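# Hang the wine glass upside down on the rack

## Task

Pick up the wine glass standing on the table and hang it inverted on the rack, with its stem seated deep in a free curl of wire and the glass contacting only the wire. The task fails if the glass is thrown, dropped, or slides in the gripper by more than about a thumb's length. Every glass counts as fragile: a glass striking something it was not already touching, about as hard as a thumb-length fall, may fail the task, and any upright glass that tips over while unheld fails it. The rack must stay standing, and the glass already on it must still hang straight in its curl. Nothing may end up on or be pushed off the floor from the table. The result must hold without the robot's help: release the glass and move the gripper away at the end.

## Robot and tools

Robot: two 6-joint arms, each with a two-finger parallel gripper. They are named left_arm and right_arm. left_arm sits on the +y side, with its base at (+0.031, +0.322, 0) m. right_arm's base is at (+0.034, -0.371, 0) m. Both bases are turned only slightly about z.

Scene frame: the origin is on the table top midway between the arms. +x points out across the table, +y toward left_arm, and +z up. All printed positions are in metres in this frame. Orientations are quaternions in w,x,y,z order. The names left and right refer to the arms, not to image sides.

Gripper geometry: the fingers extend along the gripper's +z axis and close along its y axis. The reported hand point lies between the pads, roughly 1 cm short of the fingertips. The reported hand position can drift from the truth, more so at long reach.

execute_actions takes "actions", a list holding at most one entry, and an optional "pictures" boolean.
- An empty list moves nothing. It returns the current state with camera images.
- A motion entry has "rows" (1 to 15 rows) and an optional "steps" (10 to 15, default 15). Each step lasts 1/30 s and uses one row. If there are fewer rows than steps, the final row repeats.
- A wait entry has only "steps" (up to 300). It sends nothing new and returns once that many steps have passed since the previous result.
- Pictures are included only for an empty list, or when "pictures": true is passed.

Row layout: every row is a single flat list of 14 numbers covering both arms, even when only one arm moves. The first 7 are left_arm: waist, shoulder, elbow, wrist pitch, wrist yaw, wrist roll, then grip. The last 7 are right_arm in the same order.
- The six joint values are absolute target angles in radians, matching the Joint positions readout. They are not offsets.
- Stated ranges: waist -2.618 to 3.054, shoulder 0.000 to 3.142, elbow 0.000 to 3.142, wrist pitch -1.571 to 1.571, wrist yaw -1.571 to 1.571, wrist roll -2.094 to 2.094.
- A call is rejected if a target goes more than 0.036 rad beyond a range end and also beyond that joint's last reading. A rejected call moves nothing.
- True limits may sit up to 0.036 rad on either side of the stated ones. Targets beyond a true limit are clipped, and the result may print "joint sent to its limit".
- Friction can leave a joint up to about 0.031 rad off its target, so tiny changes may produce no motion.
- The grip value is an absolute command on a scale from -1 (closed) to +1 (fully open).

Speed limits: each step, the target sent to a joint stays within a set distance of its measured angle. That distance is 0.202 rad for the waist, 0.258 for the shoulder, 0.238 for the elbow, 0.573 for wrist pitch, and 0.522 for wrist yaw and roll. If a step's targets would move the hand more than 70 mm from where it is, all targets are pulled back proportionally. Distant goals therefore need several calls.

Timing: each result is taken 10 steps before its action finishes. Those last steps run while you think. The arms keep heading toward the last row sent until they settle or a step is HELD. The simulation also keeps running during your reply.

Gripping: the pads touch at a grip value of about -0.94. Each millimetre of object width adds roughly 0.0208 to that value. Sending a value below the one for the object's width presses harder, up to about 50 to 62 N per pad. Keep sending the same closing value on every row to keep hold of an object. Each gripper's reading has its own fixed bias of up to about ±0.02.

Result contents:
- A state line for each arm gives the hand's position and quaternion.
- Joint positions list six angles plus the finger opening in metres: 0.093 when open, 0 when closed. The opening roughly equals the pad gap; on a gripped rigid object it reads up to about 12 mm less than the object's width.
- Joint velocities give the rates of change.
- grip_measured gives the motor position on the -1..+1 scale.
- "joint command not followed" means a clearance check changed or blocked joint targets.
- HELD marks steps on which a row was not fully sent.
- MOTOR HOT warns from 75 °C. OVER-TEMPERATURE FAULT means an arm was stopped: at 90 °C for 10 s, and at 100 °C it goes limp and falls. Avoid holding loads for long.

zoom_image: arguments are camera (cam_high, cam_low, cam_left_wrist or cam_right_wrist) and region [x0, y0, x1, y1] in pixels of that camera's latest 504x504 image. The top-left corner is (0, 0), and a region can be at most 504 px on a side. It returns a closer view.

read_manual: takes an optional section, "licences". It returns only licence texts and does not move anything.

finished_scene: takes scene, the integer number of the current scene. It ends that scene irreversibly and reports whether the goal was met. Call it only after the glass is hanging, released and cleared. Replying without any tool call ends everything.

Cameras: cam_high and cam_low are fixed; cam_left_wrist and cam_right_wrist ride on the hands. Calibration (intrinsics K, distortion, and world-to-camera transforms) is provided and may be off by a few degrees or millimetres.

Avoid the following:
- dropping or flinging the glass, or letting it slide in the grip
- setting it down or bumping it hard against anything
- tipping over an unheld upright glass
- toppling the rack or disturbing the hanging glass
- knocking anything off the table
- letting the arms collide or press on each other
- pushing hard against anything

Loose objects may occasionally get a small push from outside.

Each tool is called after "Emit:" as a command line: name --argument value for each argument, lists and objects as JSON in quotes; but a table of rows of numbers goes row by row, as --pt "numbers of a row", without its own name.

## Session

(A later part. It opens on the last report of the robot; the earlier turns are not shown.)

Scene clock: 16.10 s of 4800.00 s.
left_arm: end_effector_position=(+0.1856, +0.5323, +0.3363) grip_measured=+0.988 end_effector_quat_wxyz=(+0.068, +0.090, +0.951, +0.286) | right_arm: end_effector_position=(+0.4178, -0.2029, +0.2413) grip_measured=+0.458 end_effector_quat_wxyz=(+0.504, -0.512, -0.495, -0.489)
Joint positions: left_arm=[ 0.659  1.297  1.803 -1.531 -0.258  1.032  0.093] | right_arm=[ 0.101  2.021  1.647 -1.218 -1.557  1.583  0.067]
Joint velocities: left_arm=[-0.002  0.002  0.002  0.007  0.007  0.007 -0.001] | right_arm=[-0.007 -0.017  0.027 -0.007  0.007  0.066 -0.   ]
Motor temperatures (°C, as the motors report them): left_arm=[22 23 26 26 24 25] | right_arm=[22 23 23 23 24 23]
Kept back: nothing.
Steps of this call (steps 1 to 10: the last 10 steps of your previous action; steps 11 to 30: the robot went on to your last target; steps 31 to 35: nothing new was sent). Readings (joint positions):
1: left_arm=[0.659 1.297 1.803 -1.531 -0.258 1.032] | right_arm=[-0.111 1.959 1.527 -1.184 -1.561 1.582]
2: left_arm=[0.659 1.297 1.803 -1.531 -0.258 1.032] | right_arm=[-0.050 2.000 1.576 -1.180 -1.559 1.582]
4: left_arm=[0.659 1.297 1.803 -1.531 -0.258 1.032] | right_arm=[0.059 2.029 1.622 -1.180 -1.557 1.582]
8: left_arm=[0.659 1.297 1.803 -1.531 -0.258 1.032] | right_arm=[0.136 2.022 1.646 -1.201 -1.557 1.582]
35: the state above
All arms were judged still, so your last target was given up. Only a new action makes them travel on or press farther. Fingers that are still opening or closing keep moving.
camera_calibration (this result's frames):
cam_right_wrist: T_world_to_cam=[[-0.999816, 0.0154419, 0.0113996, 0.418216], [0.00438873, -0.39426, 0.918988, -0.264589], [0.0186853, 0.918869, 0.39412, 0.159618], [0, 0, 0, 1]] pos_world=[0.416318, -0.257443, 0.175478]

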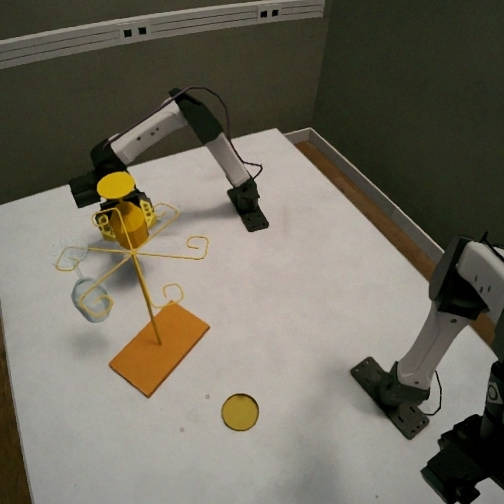

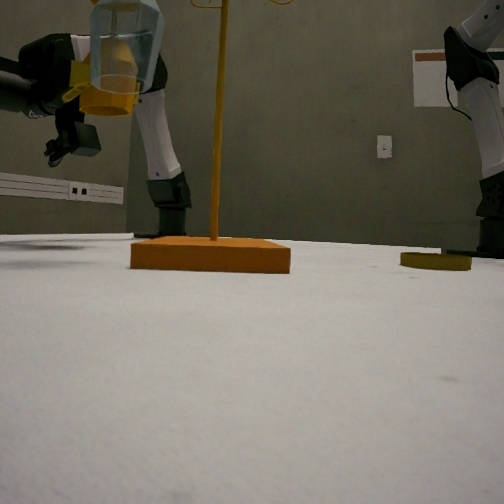

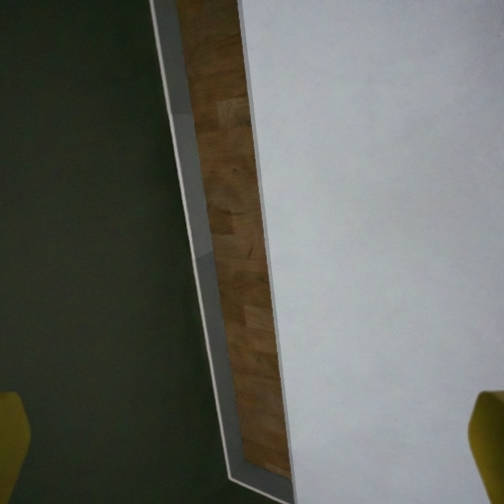

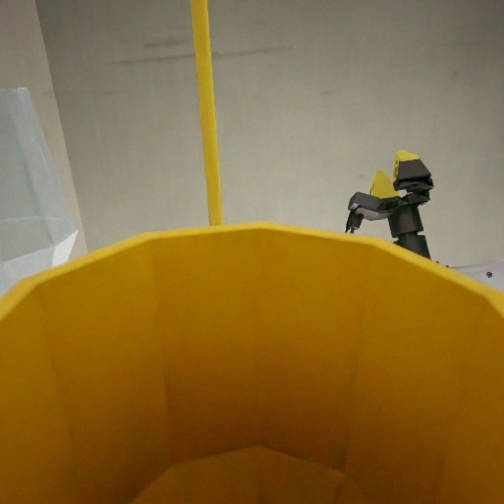

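Emit:
execute_actions --actions '[{"rows":[[0.659,1.297,1.803,-1.531,-0.258,1.032,1,0.1,2.005,1.75,-1.31,-1.571,1.59,0.3]]}]'

Emit:
execute_actions --actions '[{"rows":[[0.659,1.297,1.803,-1.531,-0.258,1.032,1,0.2,2.005,1.75,-1.31,-1.571,1.59,0.3]]}]'

Emit:
execute_actions --actions '[{"rows":[[0.659,1.297,1.803,-1.531,-0.258,1.032,1,0.26,2.07,1.87,-1.37,-1.571,1.59,0.3]]}]'

Emit:
execute_actions --actions '[{"steps":25}]' --pictures true

Emit:
zoom_image --camera "cam_high" --region '[40, 170, 230, 360]'

Scene clock: 17.00 s of 4800.00 s.
left_arm: end_effector_position=(+0.1856, +0.5323, +0.3363) grip_measured=+0.988 end_effector_quat_wxyz=(+0.068, +0.090, +0.951, +0.286) | right_arm: end_effector_position=(+0.4215, -0.2029, +0.2619) grip_measured=+0.458 end_effector_quat_wxyz=(+0.496, -0.505, -0.503, -0.496)
Joint positions: left_arm=[ 0.659  1.297  1.803 -1.531 -0.258  1.032  0.093] | right_arm=[ 0.101  2.019  1.727 -1.269 -1.556  1.584  0.067]
Joint velocities: left_arm=[ 0.017  0.017 -0.002  0.066  0.037  0.051 -0.001] | right_arm=[ 0.017 -0.085  0.208 -0.168 -0.066  0.022 -0.001]
Motor temperatures (°C, as the motors report them): left_arm=[22 23 26 26 24 25] | right_arm=[22 23 23 23 24 23]
Steps of this call (steps 1 to 22: nothing new was sent; steps 23 to 27: the first 5 steps of this action). Readings (joint positions):
23: left_arm=[0.659 1.297 1.803 -1.531 -0.258 1.032] | right_arm=[0.101 2.023 1.662 -1.235 -1.554 1.583]
24: left_arm=[0.659 1.297 1.803 -1.531 -0.258 1.032] | right_arm=[0.101 2.025 1.682 -1.249 -1.552 1.584]
26: left_arm=[0.659 1.297 1.803 -1.531 -0.258 1.032] | right_arm=[0.101 2.022 1.718 -1.264 -1.554 1.584]
27: the state above

Scene clock: 17.50 s of 4800.00 s.
left_arm: end_effector_position=(+0.1856, +0.5323, +0.3363) grip_measured=+0.988 end_effector_quat_wxyz=(+0.068, +0.090, +0.951, +0.286) | right_arm: end_effector_position=(+0.4030, -0.1690, +0.2649) grip_measured=+0.458 end_effector_quat_wxyz=(+0.522, -0.486, -0.520, -0.469)
Joint positions: left_arm=[ 0.659  1.297  1.803 -1.531 -0.258  1.032  0.093] | right_arm=[ 0.191  2.016  1.734 -1.296 -1.557  1.584  0.067]
Joint velocities: left_arm=[ 0.022  0.002  0.002 -0.022 -0.095  0.037 -0.   ] | right_arm=[ 0.491  0.017  0.012 -0.037  0.007  0.051 -0.003]
Motor temperatures (°C, as the motors report them): left_arm=[22 23 26 26 24 25] | right_arm=[22 23 23 23 24 23]
Steps of this call (steps 1 to 10: the last 10 steps of your previous action; steps 11 to 15: the first 5 steps of this action). Readings (joint positions):
11: left_arm=[0.659 1.297 1.803 -1.531 -0.258 1.032] | right_arm=[0.110 2.016 1.734 -1.295 -1.557 1.584]
12: left_arm=[0.659 1.297 1.803 -1.531 -0.258 1.032] | right_arm=[0.127 2.016 1.734 -1.295 -1.557 1.584]
14: left_arm=[0.659 1.297 1.803 -1.531 -0.258 1.032] | right_arm=[0.172 2.016 1.734 -1.295 -1.557 1.584]
15: the state above

Scene clock: 18.00 s of 4800.00 s.
left_arm: end_effector_position=(+0.1856, +0.5323, +0.3363) grip_measured=+0.988 end_effector_quat_wxyz=(+0.068, +0.090, +0.951, +0.286) | right_arm: end_effector_position=(+0.4031, -0.1456, +0.2758) grip_measured=+0.458 end_effector_quat_wxyz=(+0.529, -0.464, -0.542, -0.460)
Joint positions: left_arm=[ 0.659  1.297  1.803 -1.531 -0.258  1.032  0.093] | right_arm=[ 0.251  2.06   1.844 -1.333 -1.554  1.585  0.067]
Joint velocities: left_arm=[ 0.007  0.022  0.002 -0.051 -0.037 -0.051 -0.001] | right_arm=[ 0.232 -0.002  0.134 -0.125  0.037  0.066 -0.   ]
Motor temperatures (°C, as the motors report them): left_arm=[22 23 26 26 24 25] | right_arm=[22 23 23 23 24 23]
Steps of this call (steps 1 to 10: the last 10 steps of your previous action; steps 11 to 15: the first 5 steps of this action). Readings (joint positions):
11: left_arm=[0.659 1.297 1.803 -1.531 -0.258 1.032] | right_arm=[0.211 2.026 1.757 -1.319 -1.554 1.584]
12: left_arm=[0.659 1.297 1.803 -1.531 -0.258 1.032] | right_arm=[0.220 2.043 1.794 -1.328 -1.554 1.585]
14: left_arm=[0.659 1.297 1.803 -1.531 -0.258 1.032] | right_arm=[0.242 2.059 1.837 -1.330 -1.554 1.585]
15: the state above

Scene clock: 18.83 s of 4800.00 s.
left_arm: end_effector_position=(+0.1856, +0.5323, +0.3363) grip_measured=+0.988 end_effector_quat_wxyz=(+0.068, +0.090, +0.951, +0.286) | right_arm: end_effector_position=(+0.3991, -0.1420, +0.2772) grip_measured=+0.458 end_effector_quat_wxyz=(+0.536, -0.466, -0.540, -0.452)
Joint positions: left_arm=[ 0.659  1.297  1.803 -1.531 -0.258  1.032  0.093] | right_arm=[ 0.261  2.06   1.849 -1.358 -1.554  1.585  0.067]
Joint velocities: left_arm=[-0.007 -0.022 -0.007 -0.066 -0.037 -0.022 -0.001] | right_arm=[ 0.002 -0.002  0.007 -0.022 -0.007 -0.022 -0.   ]
Motor temperatures (°C, as the motors report them): left_arm=[22 23 26 26 24 25] | right_arm=[22 24 23 23 24 23]
Kept back: nothing.
Steps of this call (steps 1 to 10: the last 10 steps of your previous action; steps 11 to 25: the robot went on to your last target). Readings (joint positions):
1: left_arm=[0.659 1.297 1.803 -1.531 -0.258 1.032] | right_arm=[0.257 2.060 1.847 -1.337 -1.554 1.585]
2: left_arm=[0.659 1.297 1.803 -1.531 -0.258 1.032] | right_arm=[0.260 2.060 1.849 -1.341 -1.554 1.585]
4: left_arm=[0.659 1.297 1.803 -1.531 -0.258 1.032] | right_arm=[0.261 2.060 1.849 -1.348 -1.554 1.585]
8: left_arm=[0.659 1.297 1.803 -1.531 -0.258 1.032] | right_arm=[0.261 2.060 1.849 -1.354 -1.554 1.585]
25: the state above
camera_calibration (this result's frames):
cam_right_wrist: T_world_to_cam=[[-0.989549, -0.143875, -0.00961532, 0.377332], [0.0476403, -0.389143, 0.919945, -0.290321], [-0.136099, 0.909872, 0.39193, 0.150872], [0, 0, 0, 1]] pos_world=[0.407753, -0.195962, 0.211576]

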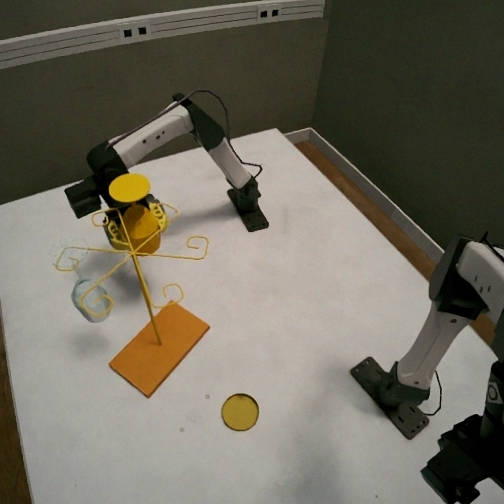

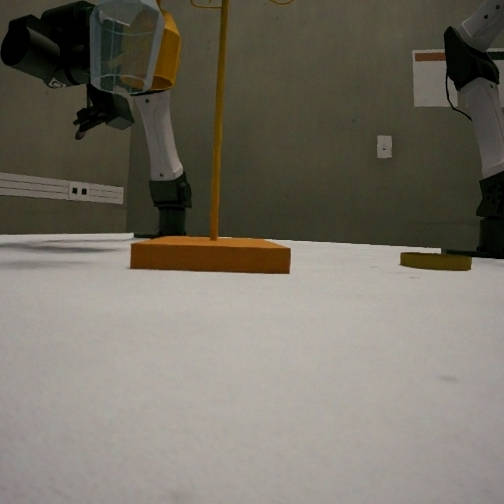

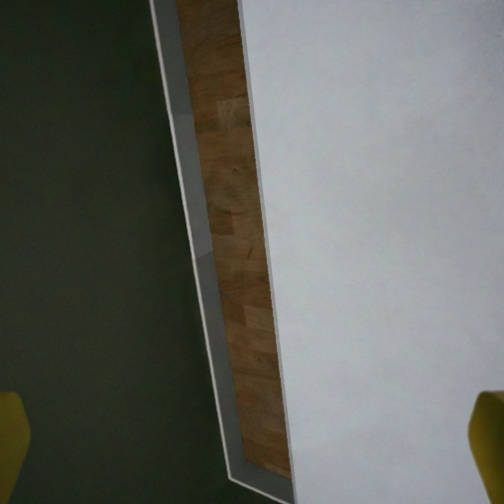

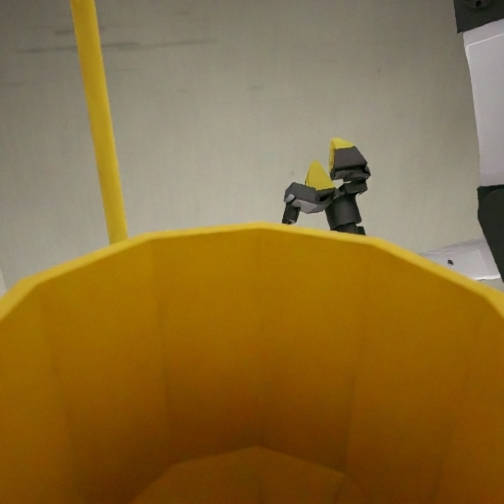

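Region (40, 170, 230, 360) of cam_high's 504x504 image, scaled by 2.653, with more detail than that image has.

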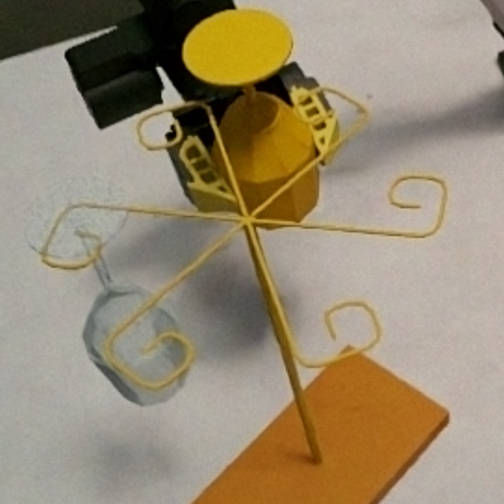

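Emit:
execute_actions --actions '[{"rows":[[0.659,1.297,1.803,-1.531,-0.258,1.032,1,0.32,2.18,1.98,-1.37,-1.571,1.59,0.3]]}]'

Emit:
execute_actions --actions '[{"rows":[[0.659,1.297,1.803,-1.531,-0.258,1.032,1,0.37,2.18,1.98,-1.37,-1.571,1.59,0.3]]}]'

Emit:
execute_actions --actions '[{"rows":[[0.659,1.297,1.803,-1.531,-0.258,1.032,1,0.41,2.18,1.98,-1.37,-1.571,1.59,0.3]]}]'

Emit:
execute_actions --actions '[{"steps":25}]' --pictures true

Emit:
zoom_image --camera "cam_high" --region '[40, 170, 230, 360]'

Scene clock: 19.53 s of 4800.00 s.
left_arm: end_effector_position=(+0.1856, +0.5323, +0.3363) grip_measured=+0.988 end_effector_quat_wxyz=(+0.068, +0.090, +0.951, +0.286) | right_arm: end_effector_position=(+0.4099, -0.1199, +0.2663) grip_measured=+0.458 end_effector_quat_wxyz=(+0.548, -0.452, -0.549, -0.440)
Joint positions: left_arm=[ 0.659  1.297  1.803 -1.531 -0.258  1.032  0.093] | right_arm=[ 0.31   2.161  1.958 -1.365 -1.559  1.586  0.067]
Joint velocities: left_arm=[-0.017  0.002  0.027  0.037 -0.081  0.007 -0.   ] | right_arm=[ 0.271  0.325  0.012  0.007  0.007  0.007 -0.   ]
Motor temperatures (°C, as the motors report them): left_arm=[22 23 26 26 24 25] | right_arm=[22 24 23 23 24 23]
Steps of this call (steps 1 to 15: the robot went on to your last target; step 16: nothing new was sent; steps 17 to 21: the first 5 steps of this action). Readings (joint positions):
17: left_arm=[0.659 1.297 1.803 -1.531 -0.258 1.032] | right_arm=[0.266 2.078 1.875 -1.373 -1.553 1.586]
18: left_arm=[0.659 1.297 1.803 -1.531 -0.258 1.032] | right_arm=[0.276 2.105 1.918 -1.373 -1.556 1.586]
20: left_arm=[0.659 1.297 1.803 -1.531 -0.258 1.032] | right_arm=[0.300 2.148 1.956 -1.365 -1.559 1.586]
21: the state above

Scene clock: 20.03 s of 4800.00 s.
left_arm: end_effector_position=(+0.1856, +0.5323, +0.3363) grip_measured=+0.988 end_effector_quat_wxyz=(+0.068, +0.090, +0.951, +0.286) | right_arm: end_effector_position=(+0.4004, -0.1005, +0.2564) grip_measured=+0.458 end_effector_quat_wxyz=(+0.564, -0.445, -0.555, -0.419)
Joint positions: left_arm=[ 0.659  1.297  1.803 -1.531 -0.258  1.032  0.093] | right_arm=[ 0.36   2.185  1.958 -1.365 -1.558  1.586  0.067]
Joint velocities: left_arm=[ 0.002  0.017  0.002  0.007 -0.007 -0.007  0.   ] | right_arm=[0.217 0.002 0.017 0.037 0.066 0.051 0.001]
Motor temperatures (°C, as the motors report them): left_arm=[22 23 26 26 24 25] | right_arm=[22 24 23 23 24 23]
Steps of this call (steps 1 to 10: the last 10 steps of your previous action; steps 11 to 15: the first 5 steps of this action). Readings (joint positions):
11: left_arm=[0.659 1.297 1.803 -1.531 -0.258 1.032] | right_arm=[0.326 2.185 1.958 -1.365 -1.558 1.586]
12: left_arm=[0.659 1.297 1.803 -1.531 -0.258 1.032] | right_arm=[0.332 2.185 1.958 -1.365 -1.558 1.586]
14: left_arm=[0.659 1.297 1.803 -1.531 -0.258 1.032] | right_arm=[0.351 2.185 1.958 -1.365 -1.558 1.586]
15: the state above

Scene clock: 20.53 s of 4800.00 s.
left_arm: end_effector_position=(+0.1856, +0.5323, +0.3363) grip_measured=+0.988 end_effector_quat_wxyz=(+0.068, +0.090, +0.951, +0.286) | right_arm: end_effector_position=(+0.3893, -0.0860, +0.2564) grip_measured=+0.458 end_effector_quat_wxyz=(+0.572, -0.434, -0.564, -0.408)
Joint positions: left_arm=[ 0.659  1.297  1.803 -1.531 -0.258  1.032  0.093] | right_arm=[ 0.4    2.185  1.958 -1.365 -1.558  1.586  0.067]
Joint velocities: left_arm=[-0.007 -0.007  0.017 -0.007 -0.037 -0.022 -0.   ] | right_arm=[ 0.193 -0.017 -0.012 -0.066  0.037  0.037  0.   ]
Motor temperatures (°C, as the motors report them): left_arm=[22 23 26 27 24 25] | right_arm=[22 24 23 23 24 23]
Steps of this call (steps 1 to 10: the last 10 steps of your previous action; steps 11 to 15: the first 5 steps of this action). Readings (joint positions):
11: left_arm=[0.659 1.297 1.803 -1.531 -0.258 1.032] | right_arm=[0.374 2.185 1.958 -1.365 -1.558 1.586]
12: left_arm=[0.659 1.297 1.803 -1.531 -0.258 1.032] | right_arm=[0.379 2.185 1.958 -1.365 -1.558 1.586]
14: left_arm=[0.659 1.297 1.803 -1.531 -0.258 1.032] | right_arm=[0.393 2.185 1.958 -1.365 -1.558 1.586]
15: the state above

Scene clock: 21.37 s of 4800.00 s.
left_arm: end_effector_position=(+0.1856, +0.5323, +0.3363) grip_measured=+0.988 end_effector_quat_wxyz=(+0.068, +0.090, +0.951, +0.286) | right_arm: end_effector_position=(+0.3866, -0.0827, +0.2564) grip_measured=+0.458 end_effector_quat_wxyz=(+0.574, -0.431, -0.566, -0.405)
Joint positions: left_arm=[ 0.659  1.297  1.803 -1.531 -0.258  1.032  0.093] | right_arm=[ 0.409  2.185  1.958 -1.365 -1.558  1.586  0.067]
Joint velocities: left_arm=[ 0.007  0.007  0.012 -0.022 -0.007  0.007 -0.   ] | right_arm=[-0.002 -0.002  0.017 -0.037  0.007 -0.037  0.001]
Motor temperatures (°C, as the motors report them): left_arm=[22 23 26 27 24 25] | right_arm=[22 24 23 23 24 23]
Kept back: nothing.
Steps of this call (steps 1 to 10: the last 10 steps of your previous action; steps 11 to 15: the robot went on to your last target; steps 16 to 25: nothing new was sent). Readings (joint positions):
1: left_arm=[0.659 1.297 1.803 -1.531 -0.258 1.032] | right_arm=[0.405 2.185 1.958 -1.365 -1.558 1.586]
2: left_arm=[0.659 1.297 1.803 -1.531 -0.258 1.032] | right_arm=[0.408 2.185 1.958 -1.365 -1.558 1.586]
4: left_arm=[0.659 1.297 1.803 -1.531 -0.258 1.032] | right_arm=[0.409 2.185 1.958 -1.365 -1.558 1.586]
8: left_arm=[0.659 1.297 1.803 -1.531 -0.258 1.032] | right_arm=[0.409 2.185 1.958 -1.365 -1.558 1.586]
25: the state above
All arms were judged still, so your last target was given up. Only a new action makes them travel on or press farther. Fingers that are still opening or closing keep moving.
camera_calibration (this result's frames):
cam_right_wrist: T_world_to_cam=[[-0.957457, -0.288175, 0.0152235, 0.342558], [0.127178, -0.374015, 0.918661, -0.276644], [-0.259041, 0.881515, 0.394753, 0.147856], [0, 0, 0, 1]] pos_world=[0.401468, -0.13509, 0.19056]

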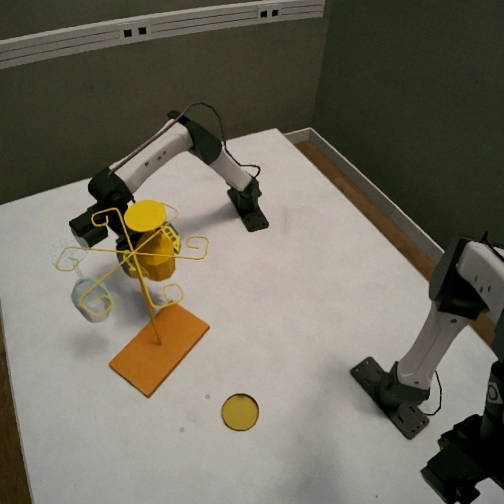

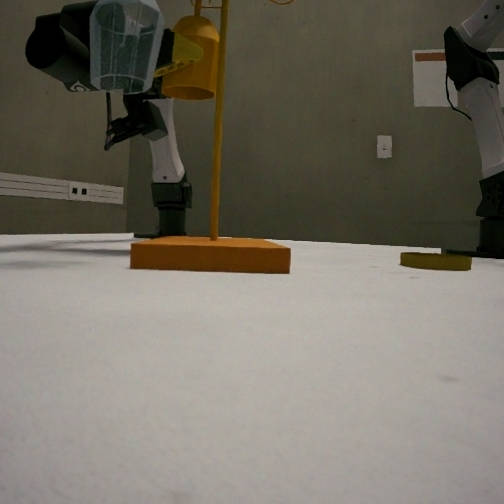

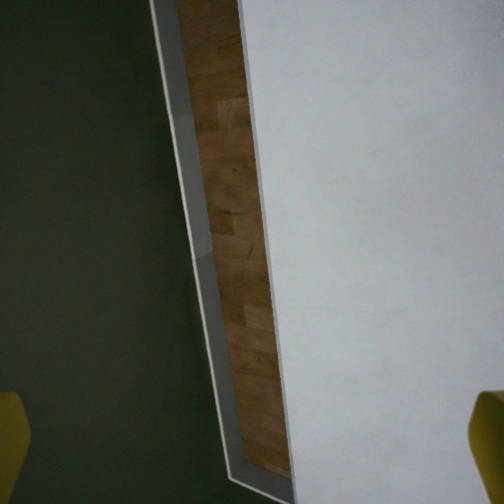

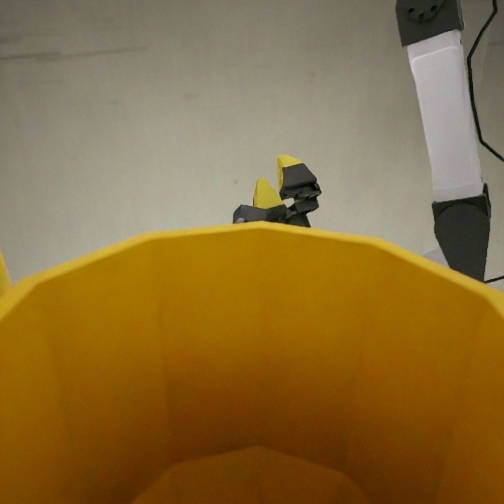

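Region (40, 170, 230, 360) of cam_high's 504x504 image, scaled by 2.653, with more detail than that image has.

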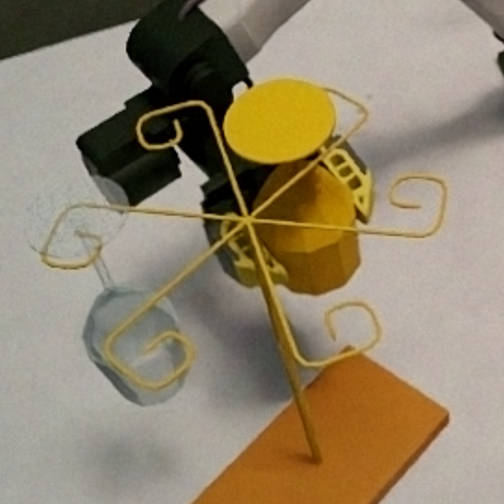

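Emit:
execute_actions --actions '[{"rows":[[0.659,1.297,1.803,-1.531,-0.258,1.032,1,0.41,2.1,1.86,-1.33,-1.571,1.59,0.3]]}]'

Emit:
execute_actions --actions '[{"rows":[[0.659,1.297,1.803,-1.531,-0.258,1.032,1,0.41,2.03,1.76,-1.3,-1.571,1.59,0.3]]}]'

Emit:
execute_actions --actions '[{"rows":[[0.659,1.297,1.803,-1.531,-0.258,1.032,1,0.41,1.96,1.66,-1.27,-1.571,1.59,0.3]]}]'

Emit:
execute_actions --actions '[{"steps":25}]' --pictures true

Emit:
zoom_image --camera "cam_high" --region '[40, 170, 230, 360]'

Scene clock: 21.93 s of 4800.00 s.
left_arm: end_effector_position=(+0.1856, +0.5323, +0.3363) grip_measured=+0.988 end_effector_quat_wxyz=(+0.068, +0.090, +0.951, +0.286) | right_arm: end_effector_position=(+0.3740, -0.0866, +0.2584) grip_measured=+0.458 end_effector_quat_wxyz=(+0.576, -0.433, -0.564, -0.402)
Joint positions: left_arm=[ 0.659  1.297  1.803 -1.531 -0.258  1.032  0.093] | right_arm=[ 0.409  2.128  1.876 -1.348 -1.559  1.586  0.067]
Joint velocities: left_arm=[-0.002 -0.007 -0.002 -0.037 -0.007  0.022 -0.   ] | right_arm=[-0.007 -0.149 -0.012 -0.022  0.051 -0.066 -0.   ]
Motor temperatures (°C, as the motors report them): left_arm=[22 23 26 27 24 25] | right_arm=[22 25 23 23 24 23]
Steps of this call (steps 1 to 12: nothing new was sent; steps 13 to 17: the first 5 steps of this action). Readings (joint positions):
13: left_arm=[0.659 1.297 1.803 -1.531 -0.258 1.032] | right_arm=[0.409 2.174 1.939 -1.352 -1.559 1.586]
14: left_arm=[0.659 1.297 1.803 -1.531 -0.258 1.032] | right_arm=[0.409 2.157 1.909 -1.348 -1.559 1.586]
16: left_arm=[0.659 1.297 1.803 -1.531 -0.258 1.032] | right_arm=[0.409 2.134 1.879 -1.348 -1.559 1.586]
17: the state above

Scene clock: 22.43 s of 4800.00 s.
left_arm: end_effector_position=(+0.1856, +0.5323, +0.3363) grip_measured=+0.988 end_effector_quat_wxyz=(+0.068, +0.090, +0.951, +0.286) | right_arm: end_effector_position=(+0.3582, -0.0918, +0.2598) grip_measured=+0.458 end_effector_quat_wxyz=(+0.581, -0.439, -0.559, -0.397)
Joint positions: left_arm=[ 0.659  1.297  1.803 -1.531 -0.258  1.032  0.093] | right_arm=[ 0.409  2.06   1.775 -1.327 -1.561  1.598  0.067]
Joint velocities: left_arm=[ 0.002 -0.007 -0.022  0.051 -0.037 -0.022 -0.   ] | right_arm=[ 0.007 -0.129 -0.046  0.022 -0.007  0.081 -0.   ]
Motor temperatures (°C, as the motors report them): left_arm=[22 23 26 27 24 25] | right_arm=[22 25 23 23 24 23]
Steps of this call (steps 1 to 10: the last 10 steps of your previous action; steps 11 to 15: the first 5 steps of this action). Readings (joint positions):
11: left_arm=[0.659 1.297 1.803 -1.531 -0.258 1.032] | right_arm=[0.409 2.110 1.853 -1.331 -1.562 1.594]
12: left_arm=[0.659 1.297 1.803 -1.531 -0.258 1.032] | right_arm=[0.409 2.092 1.818 -1.327 -1.562 1.596]
14: left_arm=[0.659 1.297 1.803 -1.531 -0.258 1.032] | right_arm=[0.409 2.066 1.780 -1.327 -1.561 1.597]
15: the state above

Scene clock: 22.93 s of 4800.00 s.
left_arm: end_effector_position=(+0.1856, +0.5323, +0.3363) grip_measured=+0.988 end_effector_quat_wxyz=(+0.068, +0.090, +0.951, +0.286) | right_arm: end_effector_position=(+0.3419, -0.0969, +0.2606) grip_measured=+0.458 end_effector_quat_wxyz=(+0.582, -0.440, -0.557, -0.396)
Joint positions: left_arm=[ 0.659  1.297  1.803 -1.531 -0.258  1.032  0.093] | right_arm=[ 0.409  1.989  1.675 -1.297 -1.562  1.601  0.067]
Joint velocities: left_arm=[ 0.002 -0.032 -0.002 -0.022 -0.022 -0.066  0.001] | right_arm=[-0.002 -0.159 -0.051 -0.022  0.022  0.095 -0.001]
Motor temperatures (°C, as the motors report them): left_arm=[22 23 26 27 24 25] | right_arm=[22 25 23 23 24 23]
Steps of this call (steps 1 to 10: the last 10 steps of your previous action; steps 11 to 15: the first 5 steps of this action). Readings (joint positions):
11: left_arm=[0.659 1.297 1.803 -1.531 -0.258 1.032] | right_arm=[0.409 2.041 1.753 -1.302 -1.563 1.601]
12: left_arm=[0.659 1.297 1.803 -1.531 -0.258 1.032] | right_arm=[0.409 2.023 1.719 -1.297 -1.563 1.602]
14: left_arm=[0.659 1.297 1.803 -1.531 -0.258 1.032] | right_arm=[0.409 1.996 1.680 -1.297 -1.562 1.602]
15: the state above

Scene clock: 23.77 s of 4800.00 s.
left_arm: end_effector_position=(+0.1856, +0.5323, +0.3363) grip_measured=+0.988 end_effector_quat_wxyz=(+0.068, +0.090, +0.951, +0.286) | right_arm: end_effector_position=(+0.3415, -0.0971, +0.2632) grip_measured=+0.458 end_effector_quat_wxyz=(+0.579, -0.435, -0.562, -0.401)
Joint positions: left_arm=[ 0.659  1.297  1.803 -1.531 -0.258  1.032  0.093] | right_arm=[ 0.409  1.981  1.674 -1.286 -1.562  1.601  0.067]
Joint velocities: left_arm=[-0.022 -0.022  0.002  0.095 -0.022  0.007 -0.001] | right_arm=[ 0.012 -0.007 -0.007  0.007 -0.066 -0.022  0.001]
Motor temperatures (°C, as the motors report them): left_arm=[22 23 26 27 24 25] | right_arm=[22 25 23 23 24 23]
Kept back: nothing.
Steps of this call (steps 1 to 10: the last 10 steps of your previous action; steps 11 to 25: the robot went on to your last target). Readings (joint positions):
1: left_arm=[0.659 1.297 1.803 -1.531 -0.258 1.032] | right_arm=[0.409 1.985 1.674 -1.296 -1.562 1.601]
2: left_arm=[0.659 1.297 1.803 -1.531 -0.258 1.032] | right_arm=[0.409 1.983 1.674 -1.294 -1.562 1.601]
4: left_arm=[0.659 1.297 1.803 -1.531 -0.258 1.032] | right_arm=[0.409 1.981 1.674 -1.291 -1.562 1.601]
8: left_arm=[0.659 1.297 1.803 -1.531 -0.258 1.032] | right_arm=[0.409 1.981 1.674 -1.288 -1.562 1.601]
25: the state above
camera_calibration (this result's frames):
cam_right_wrist: T_world_to_cam=[[-0.957254, -0.287552, 0.0312953, 0.290858], [0.142121, -0.373345, 0.916742, -0.287104], [-0.251927, 0.882002, 0.398253, 0.142846], [0, 0, 0, 1]] pos_world=[0.355216, -0.149542, 0.197209]

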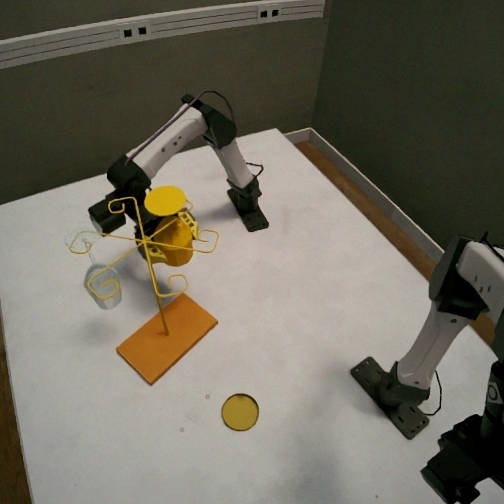

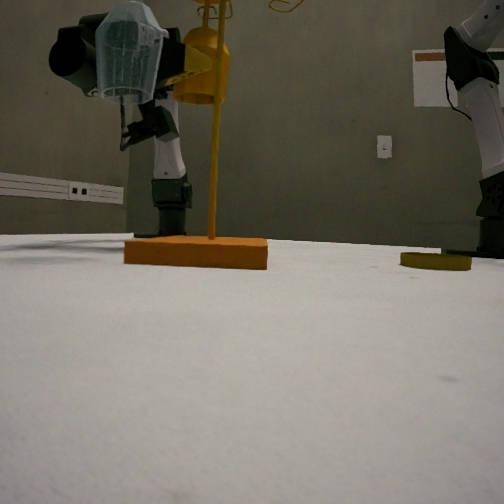

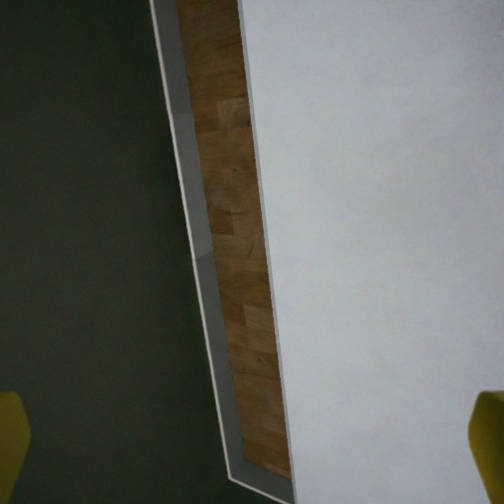

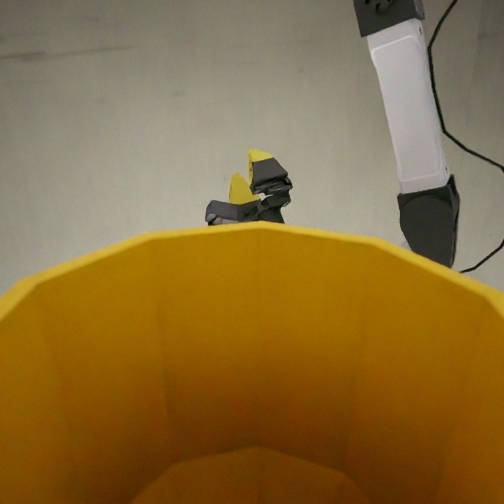

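Region (40, 170, 230, 360) of cam_high's 504x504 image, scaled by 2.653, with more detail than that image has.

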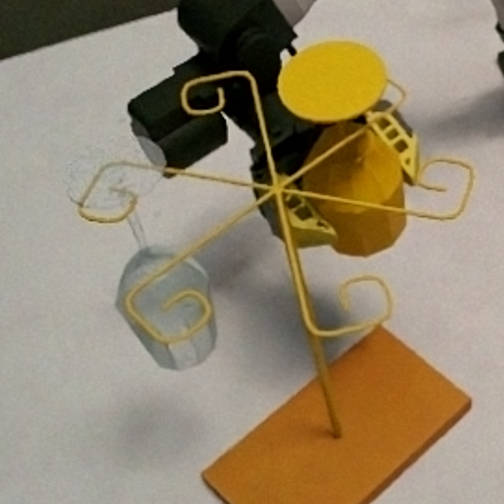

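Dragged the rack by the curl end; shift toward the spoke, then retract.

Emit:
execute_actions --actions '[{"rows":[[0.659,1.297,1.803,-1.531,-0.258,1.032,1,0.455,2.01,1.73,-1.27,-1.571,1.59,0.3]]}]'

Emit:
execute_actions --actions '[{"rows":[[0.659,1.297,1.803,-1.531,-0.258,1.032,1,0.455,1.93,1.62,-1.25,-1.571,1.59,0.3]]}]'

Emit:
execute_actions --actions '[{"rows":[[0.659,1.297,1.803,-1.531,-0.258,1.032,1,0.455,1.88,1.55,-1.23,-1.571,1.59,0.3]]}]'

Emit:
execute_actions --actions '[{"steps":25}]' --pictures true

Emit:
zoom_image --camera "cam_high" --region '[40, 170, 230, 360]'

Emit:
zoom_image --camera "cam_low" --region '[160, 0, 280, 60]'

Scene clock: 24.67 s of 4800.00 s.
left_arm: end_effector_position=(+0.1856, +0.5323, +0.3363) grip_measured=+0.988 end_effector_quat_wxyz=(+0.068, +0.090, +0.951, +0.286) | right_arm: end_effector_position=(+0.3364, -0.0837, +0.2650) grip_measured=+0.458 end_effector_quat_wxyz=(+0.581, -0.418, -0.574, -0.396)
Joint positions: left_arm=[ 0.659  1.297  1.803 -1.531 -0.258  1.032  0.093] | right_arm=[ 0.447  1.999  1.706 -1.281 -1.561  1.599  0.067]
Joint velocities: left_arm=[-0.012 -0.017 -0.007  0.051 -0.007 -0.007 -0.001] | right_arm=[ 0.193  0.007  0.032  0.007  0.022 -0.022 -0.   ]
Motor temperatures (°C, as the motors report them): left_arm=[22 23 26 27 24 25] | right_arm=[22 25 23 23 24 23]
Steps of this call (steps 1 to 15: the robot went on to your last target; steps 16 to 22: nothing new was sent; steps 23 to 27: the first 5 steps of this action). Readings (joint positions):
23: left_arm=[0.659 1.297 1.803 -1.531 -0.258 1.032] | right_arm=[0.412 1.985 1.680 -1.288 -1.561 1.601]
24: left_arm=[0.659 1.297 1.803 -1.531 -0.258 1.032] | right_arm=[0.420 1.991 1.692 -1.286 -1.561 1.600]
26: left_arm=[0.659 1.297 1.803 -1.531 -0.258 1.032] | right_arm=[0.439 1.998 1.705 -1.282 -1.561 1.599]
27: the state above

Scene clock: 25.17 s of 4800.00 s.
left_arm: end_effector_position=(+0.1856, +0.5323, +0.3363) grip_measured=+0.988 end_effector_quat_wxyz=(+0.068, +0.090, +0.951, +0.286) | right_arm: end_effector_position=(+0.3230, -0.0855, +0.2627) grip_measured=+0.458 end_effector_quat_wxyz=(+0.585, -0.419, -0.574, -0.391)
Joint positions: left_arm=[ 0.659  1.297  1.803 -1.531 -0.258  1.032  0.093] | right_arm=[ 0.454  1.955  1.635 -1.266 -1.562  1.597  0.067]
Joint velocities: left_arm=[ 0.022 -0.012  0.007 -0.022 -0.007 -0.037  0.001] | right_arm=[-0.002 -0.081 -0.032 -0.007  0.007 -0.037  0.   ]
Motor temperatures (°C, as the motors report them): left_arm=[22 23 26 27 24 25] | right_arm=[22 26 23 23 24 23]
Steps of this call (steps 1 to 10: the last 10 steps of your previous action; steps 11 to 15: the first 5 steps of this action). Readings (joint positions):
11: left_arm=[0.659 1.297 1.803 -1.531 -0.258 1.032] | right_arm=[0.454 1.991 1.692 -1.270 -1.562 1.597]
12: left_arm=[0.659 1.297 1.803 -1.531 -0.258 1.032] | right_arm=[0.454 1.977 1.667 -1.266 -1.562 1.597]
14: left_arm=[0.659 1.297 1.803 -1.531 -0.258 1.032] | right_arm=[0.454 1.959 1.639 -1.266 -1.562 1.597]
15: the state above

Scene clock: 25.67 s of 4800.00 s.
left_arm: end_effector_position=(+0.1856, +0.5323, +0.3363) grip_measured=+0.988 end_effector_quat_wxyz=(+0.068, +0.090, +0.951, +0.286) | right_arm: end_effector_position=(+0.3108, -0.0900, +0.2623) grip_measured=+0.458 end_effector_quat_wxyz=(+0.586, -0.419, -0.573, -0.391)
Joint positions: left_arm=[ 0.659  1.297  1.803 -1.531 -0.258  1.032  0.093] | right_arm=[ 0.454  1.905  1.565 -1.248 -1.562  1.596  0.067]
Joint velocities: left_arm=[-0.017 -0.017  0.027 -0.022  0.051 -0.007 -0.   ] | right_arm=[ 0.007 -0.095 -0.017 -0.007 -0.051 -0.051 -0.001]
Motor temperatures (°C, as the motors report them): left_arm=[22 23 26 27 24 25] | right_arm=[22 26 23 23 24 23]
Steps of this call (steps 1 to 10: the last 10 steps of your previous action; steps 11 to 15: the first 5 steps of this action). Readings (joint positions):
11: left_arm=[0.659 1.297 1.803 -1.531 -0.258 1.032] | right_arm=[0.454 1.943 1.620 -1.252 -1.563 1.596]
12: left_arm=[0.659 1.297 1.803 -1.531 -0.258 1.032] | right_arm=[0.454 1.929 1.596 -1.248 -1.563 1.596]
14: left_arm=[0.659 1.297 1.803 -1.531 -0.258 1.032] | right_arm=[0.454 1.909 1.568 -1.248 -1.562 1.596]
15: the state above

Scene clock: 26.50 s of 4800.00 s.
left_arm: end_effector_position=(+0.1856, +0.5323, +0.3363) grip_measured=+0.988 end_effector_quat_wxyz=(+0.068, +0.090, +0.951, +0.286) | right_arm: end_effector_position=(+0.3104, -0.0901, +0.2636) grip_measured=+0.458 end_effector_quat_wxyz=(+0.584, -0.417, -0.575, -0.393)
Joint positions: left_arm=[ 0.659  1.297  1.803 -1.531 -0.258  1.032  0.093] | right_arm=[ 0.454  1.901  1.564 -1.244 -1.562  1.596  0.067]
Joint velocities: left_arm=[ 0.007  0.002  0.007 -0.066 -0.081 -0.007 -0.001] | right_arm=[-0.002  0.002  0.012  0.066 -0.037  0.007 -0.   ]
Motor temperatures (°C, as the motors report them): left_arm=[22 23 26 27 24 25] | right_arm=[22 26 23 23 24 23]
Kept back: nothing.
Steps of this call (steps 1 to 10: the last 10 steps of your previous action; steps 11 to 15: the robot went on to your last target; steps 16 to 25: nothing new was sent). Readings (joint positions):
1: left_arm=[0.659 1.297 1.803 -1.531 -0.258 1.032] | right_arm=[0.454 1.903 1.564 -1.248 -1.562 1.596]
2: left_arm=[0.659 1.297 1.803 -1.531 -0.258 1.032] | right_arm=[0.454 1.901 1.564 -1.247 -1.562 1.596]
4: left_arm=[0.659 1.297 1.803 -1.531 -0.258 1.032] | right_arm=[0.454 1.901 1.564 -1.246 -1.562 1.596]
8: left_arm=[0.659 1.297 1.803 -1.531 -0.258 1.032] | right_arm=[0.454 1.901 1.564 -1.245 -1.562 1.596]
25: the state above
All arms were judged still, so your last target was given up. Only a new action makes them travel on or press farther. Fingers that are still opening or closing keep moving.
camera_calibration (this result's frames):
cam_right_wrist: T_world_to_cam=[[-0.943577, -0.330866, 0.0137539, 0.259626], [0.143821, -0.372035, 0.917009, -0.280957], [-0.298291, 0.867247, 0.398629, 0.14168], [0, 0, 0, 1]] pos_world=[0.327647, -0.141496, 0.197591]

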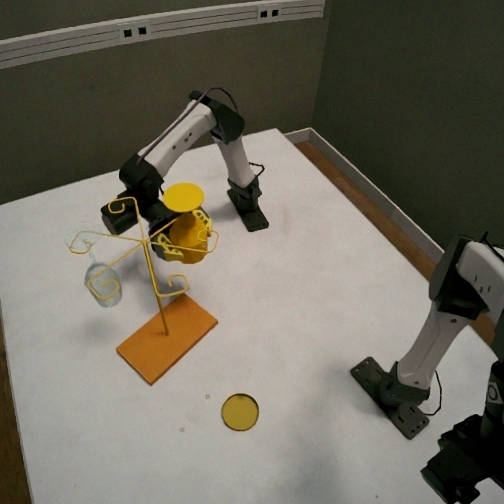

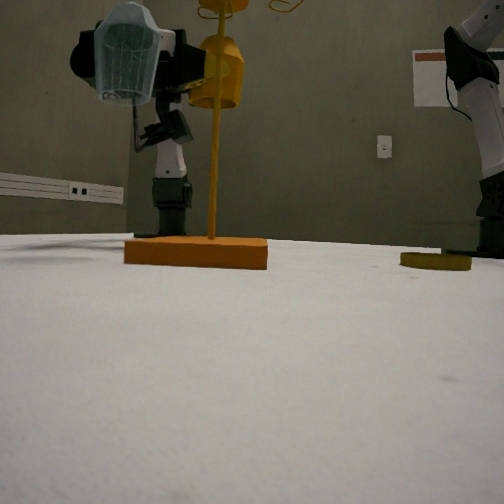

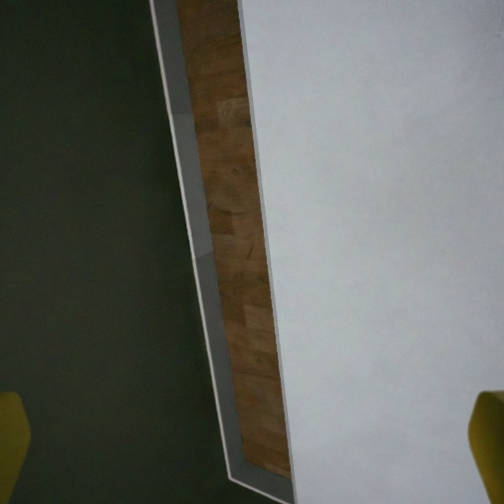

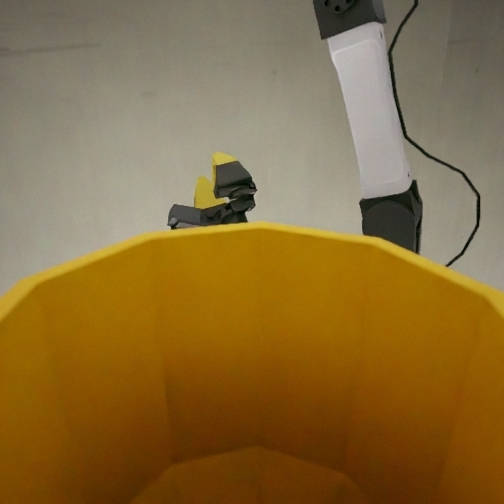

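Region (40, 170, 230, 360) of cam_high's 504x504 image, scaled by 2.653, with more detail than that image has.

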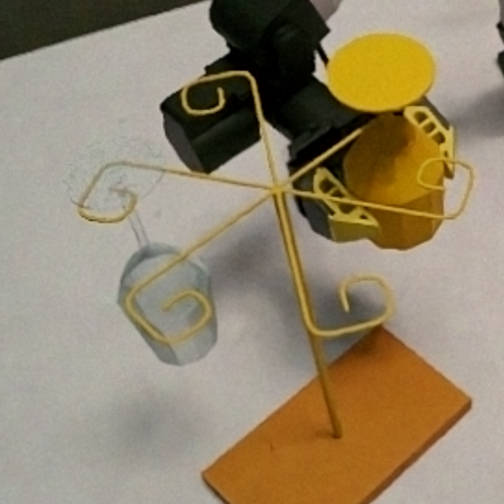

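Region (160, 0, 280, 60) of cam_low's 504x504 image, scaled by 4.200, with more detail than that image has.

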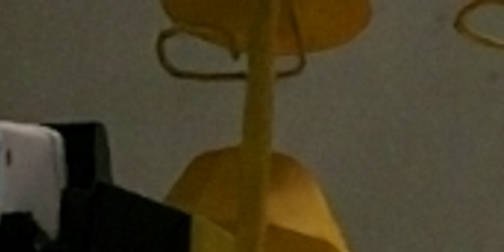

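Emit:
execute_actions --actions '[{"rows":[[0.659,1.297,1.803,-1.531,-0.258,1.032,1,0.39,1.865,1.5,-1.2,-1.571,1.59,0.3]]}]'

Emit:
execute_actions --actions '[{"steps":25}]' --pictures true

Emit:
zoom_image --camera "cam_low" --region '[160, 0, 280, 60]'

Scene clock: 27.00 s of 4800.00 s.
left_arm: end_effector_position=(+0.1856, +0.5323, +0.3363) grip_measured=+0.988 end_effector_quat_wxyz=(+0.068, +0.090, +0.951, +0.286) | right_arm: end_effector_position=(+0.3195, -0.1071, +0.2563) grip_measured=+0.458 end_effector_quat_wxyz=(+0.575, -0.436, -0.562, -0.405)
Joint positions: left_arm=[ 0.659  1.297  1.803 -1.531 -0.258  1.032  0.093] | right_arm=[ 0.4    1.885  1.516 -1.225 -1.56   1.593  0.067]
Joint velocities: left_arm=[ 0.007  0.002  0.012 -0.007 -0.022 -0.051 -0.   ] | right_arm=[-0.227  0.002 -0.115  0.11   0.095  0.007  0.   ]
Motor temperatures (°C, as the motors report them): left_arm=[22 23 26 27 24 25] | right_arm=[22 26 23 23 24 23]
Steps of this call (steps 1 to 10: nothing new was sent; steps 11 to 15: the first 5 steps of this action). Readings (joint positions):
11: left_arm=[0.659 1.297 1.803 -1.531 -0.258 1.032] | right_arm=[0.448 1.897 1.555 -1.235 -1.563 1.596]
12: left_arm=[0.659 1.297 1.803 -1.531 -0.258 1.032] | right_arm=[0.437 1.890 1.539 -1.230 -1.563 1.596]
14: left_arm=[0.659 1.297 1.803 -1.531 -0.258 1.032] | right_arm=[0.410 1.885 1.520 -1.227 -1.561 1.593]
15: the state above

Scene clock: 27.83 s of 4800.00 s.
left_arm: end_effector_position=(+0.1856, +0.5323, +0.3363) grip_measured=+0.988 end_effector_quat_wxyz=(+0.068, +0.090, +0.951, +0.286) | right_arm: end_effector_position=(+0.3224, -0.1095, +0.2557) grip_measured=+0.458 end_effector_quat_wxyz=(+0.571, -0.436, -0.562, -0.410)
Joint positions: left_arm=[ 0.659  1.297  1.803 -1.531 -0.258  1.032  0.093] | right_arm=[ 0.391  1.885  1.513 -1.214 -1.56   1.593  0.067]
Joint velocities: left_arm=[-0.017 -0.002  0.002  0.007 -0.007 -0.007  0.001] | right_arm=[-0.022  0.002 -0.012 -0.007 -0.007 -0.007 -0.001]
Motor temperatures (°C, as the motors report them): left_arm=[22 23 26 27 24 25] | right_arm=[22 26 23 23 24 23]
Kept back: nothing.
Steps of this call (steps 1 to 10: the last 10 steps of your previous action; steps 11 to 25: the robot went on to your last target). Readings (joint positions):
1: left_arm=[0.659 1.297 1.803 -1.531 -0.258 1.032] | right_arm=[0.395 1.885 1.514 -1.222 -1.560 1.593]
2: left_arm=[0.659 1.297 1.803 -1.531 -0.258 1.032] | right_arm=[0.392 1.885 1.513 -1.221 -1.560 1.593]
4: left_arm=[0.659 1.297 1.803 -1.531 -0.258 1.032] | right_arm=[0.391 1.885 1.513 -1.218 -1.560 1.593]
8: left_arm=[0.659 1.297 1.803 -1.531 -0.258 1.032] | right_arm=[0.391 1.885 1.513 -1.216 -1.560 1.593]
25: the state above
camera_calibration (this result's frames):
cam_right_wrist: T_world_to_cam=[[-0.962482, -0.270872, 0.0160115, 0.276686], [0.121574, -0.377729, 0.9179, -0.276293], [-0.242585, 0.885409, 0.396488, 0.149877], [0, 0, 0, 1]] pos_world=[0.336253, -0.16212, 0.189755]

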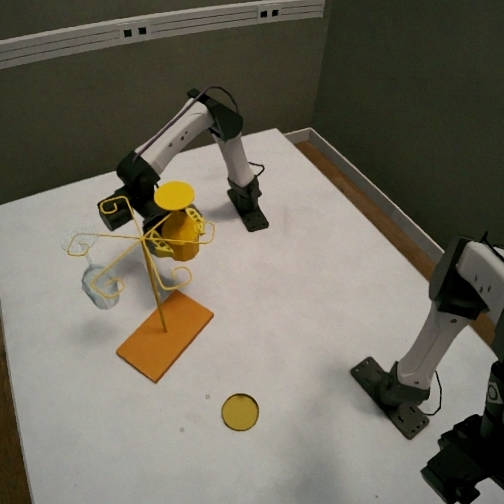

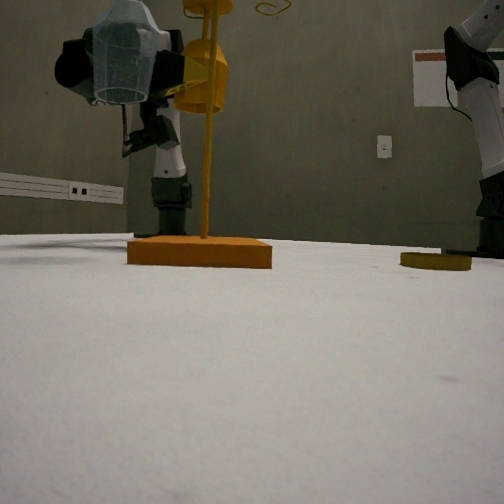

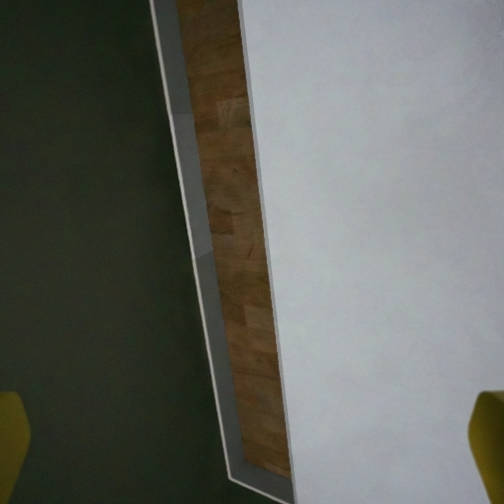

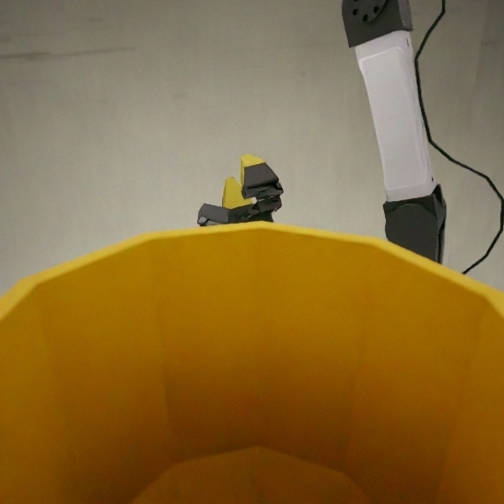

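Region (160, 0, 280, 60) of cam_low's 504x504 image, scaled by 4.200, with more detail than that image has.

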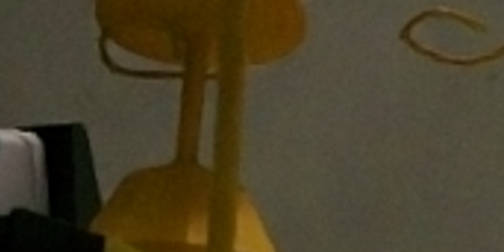

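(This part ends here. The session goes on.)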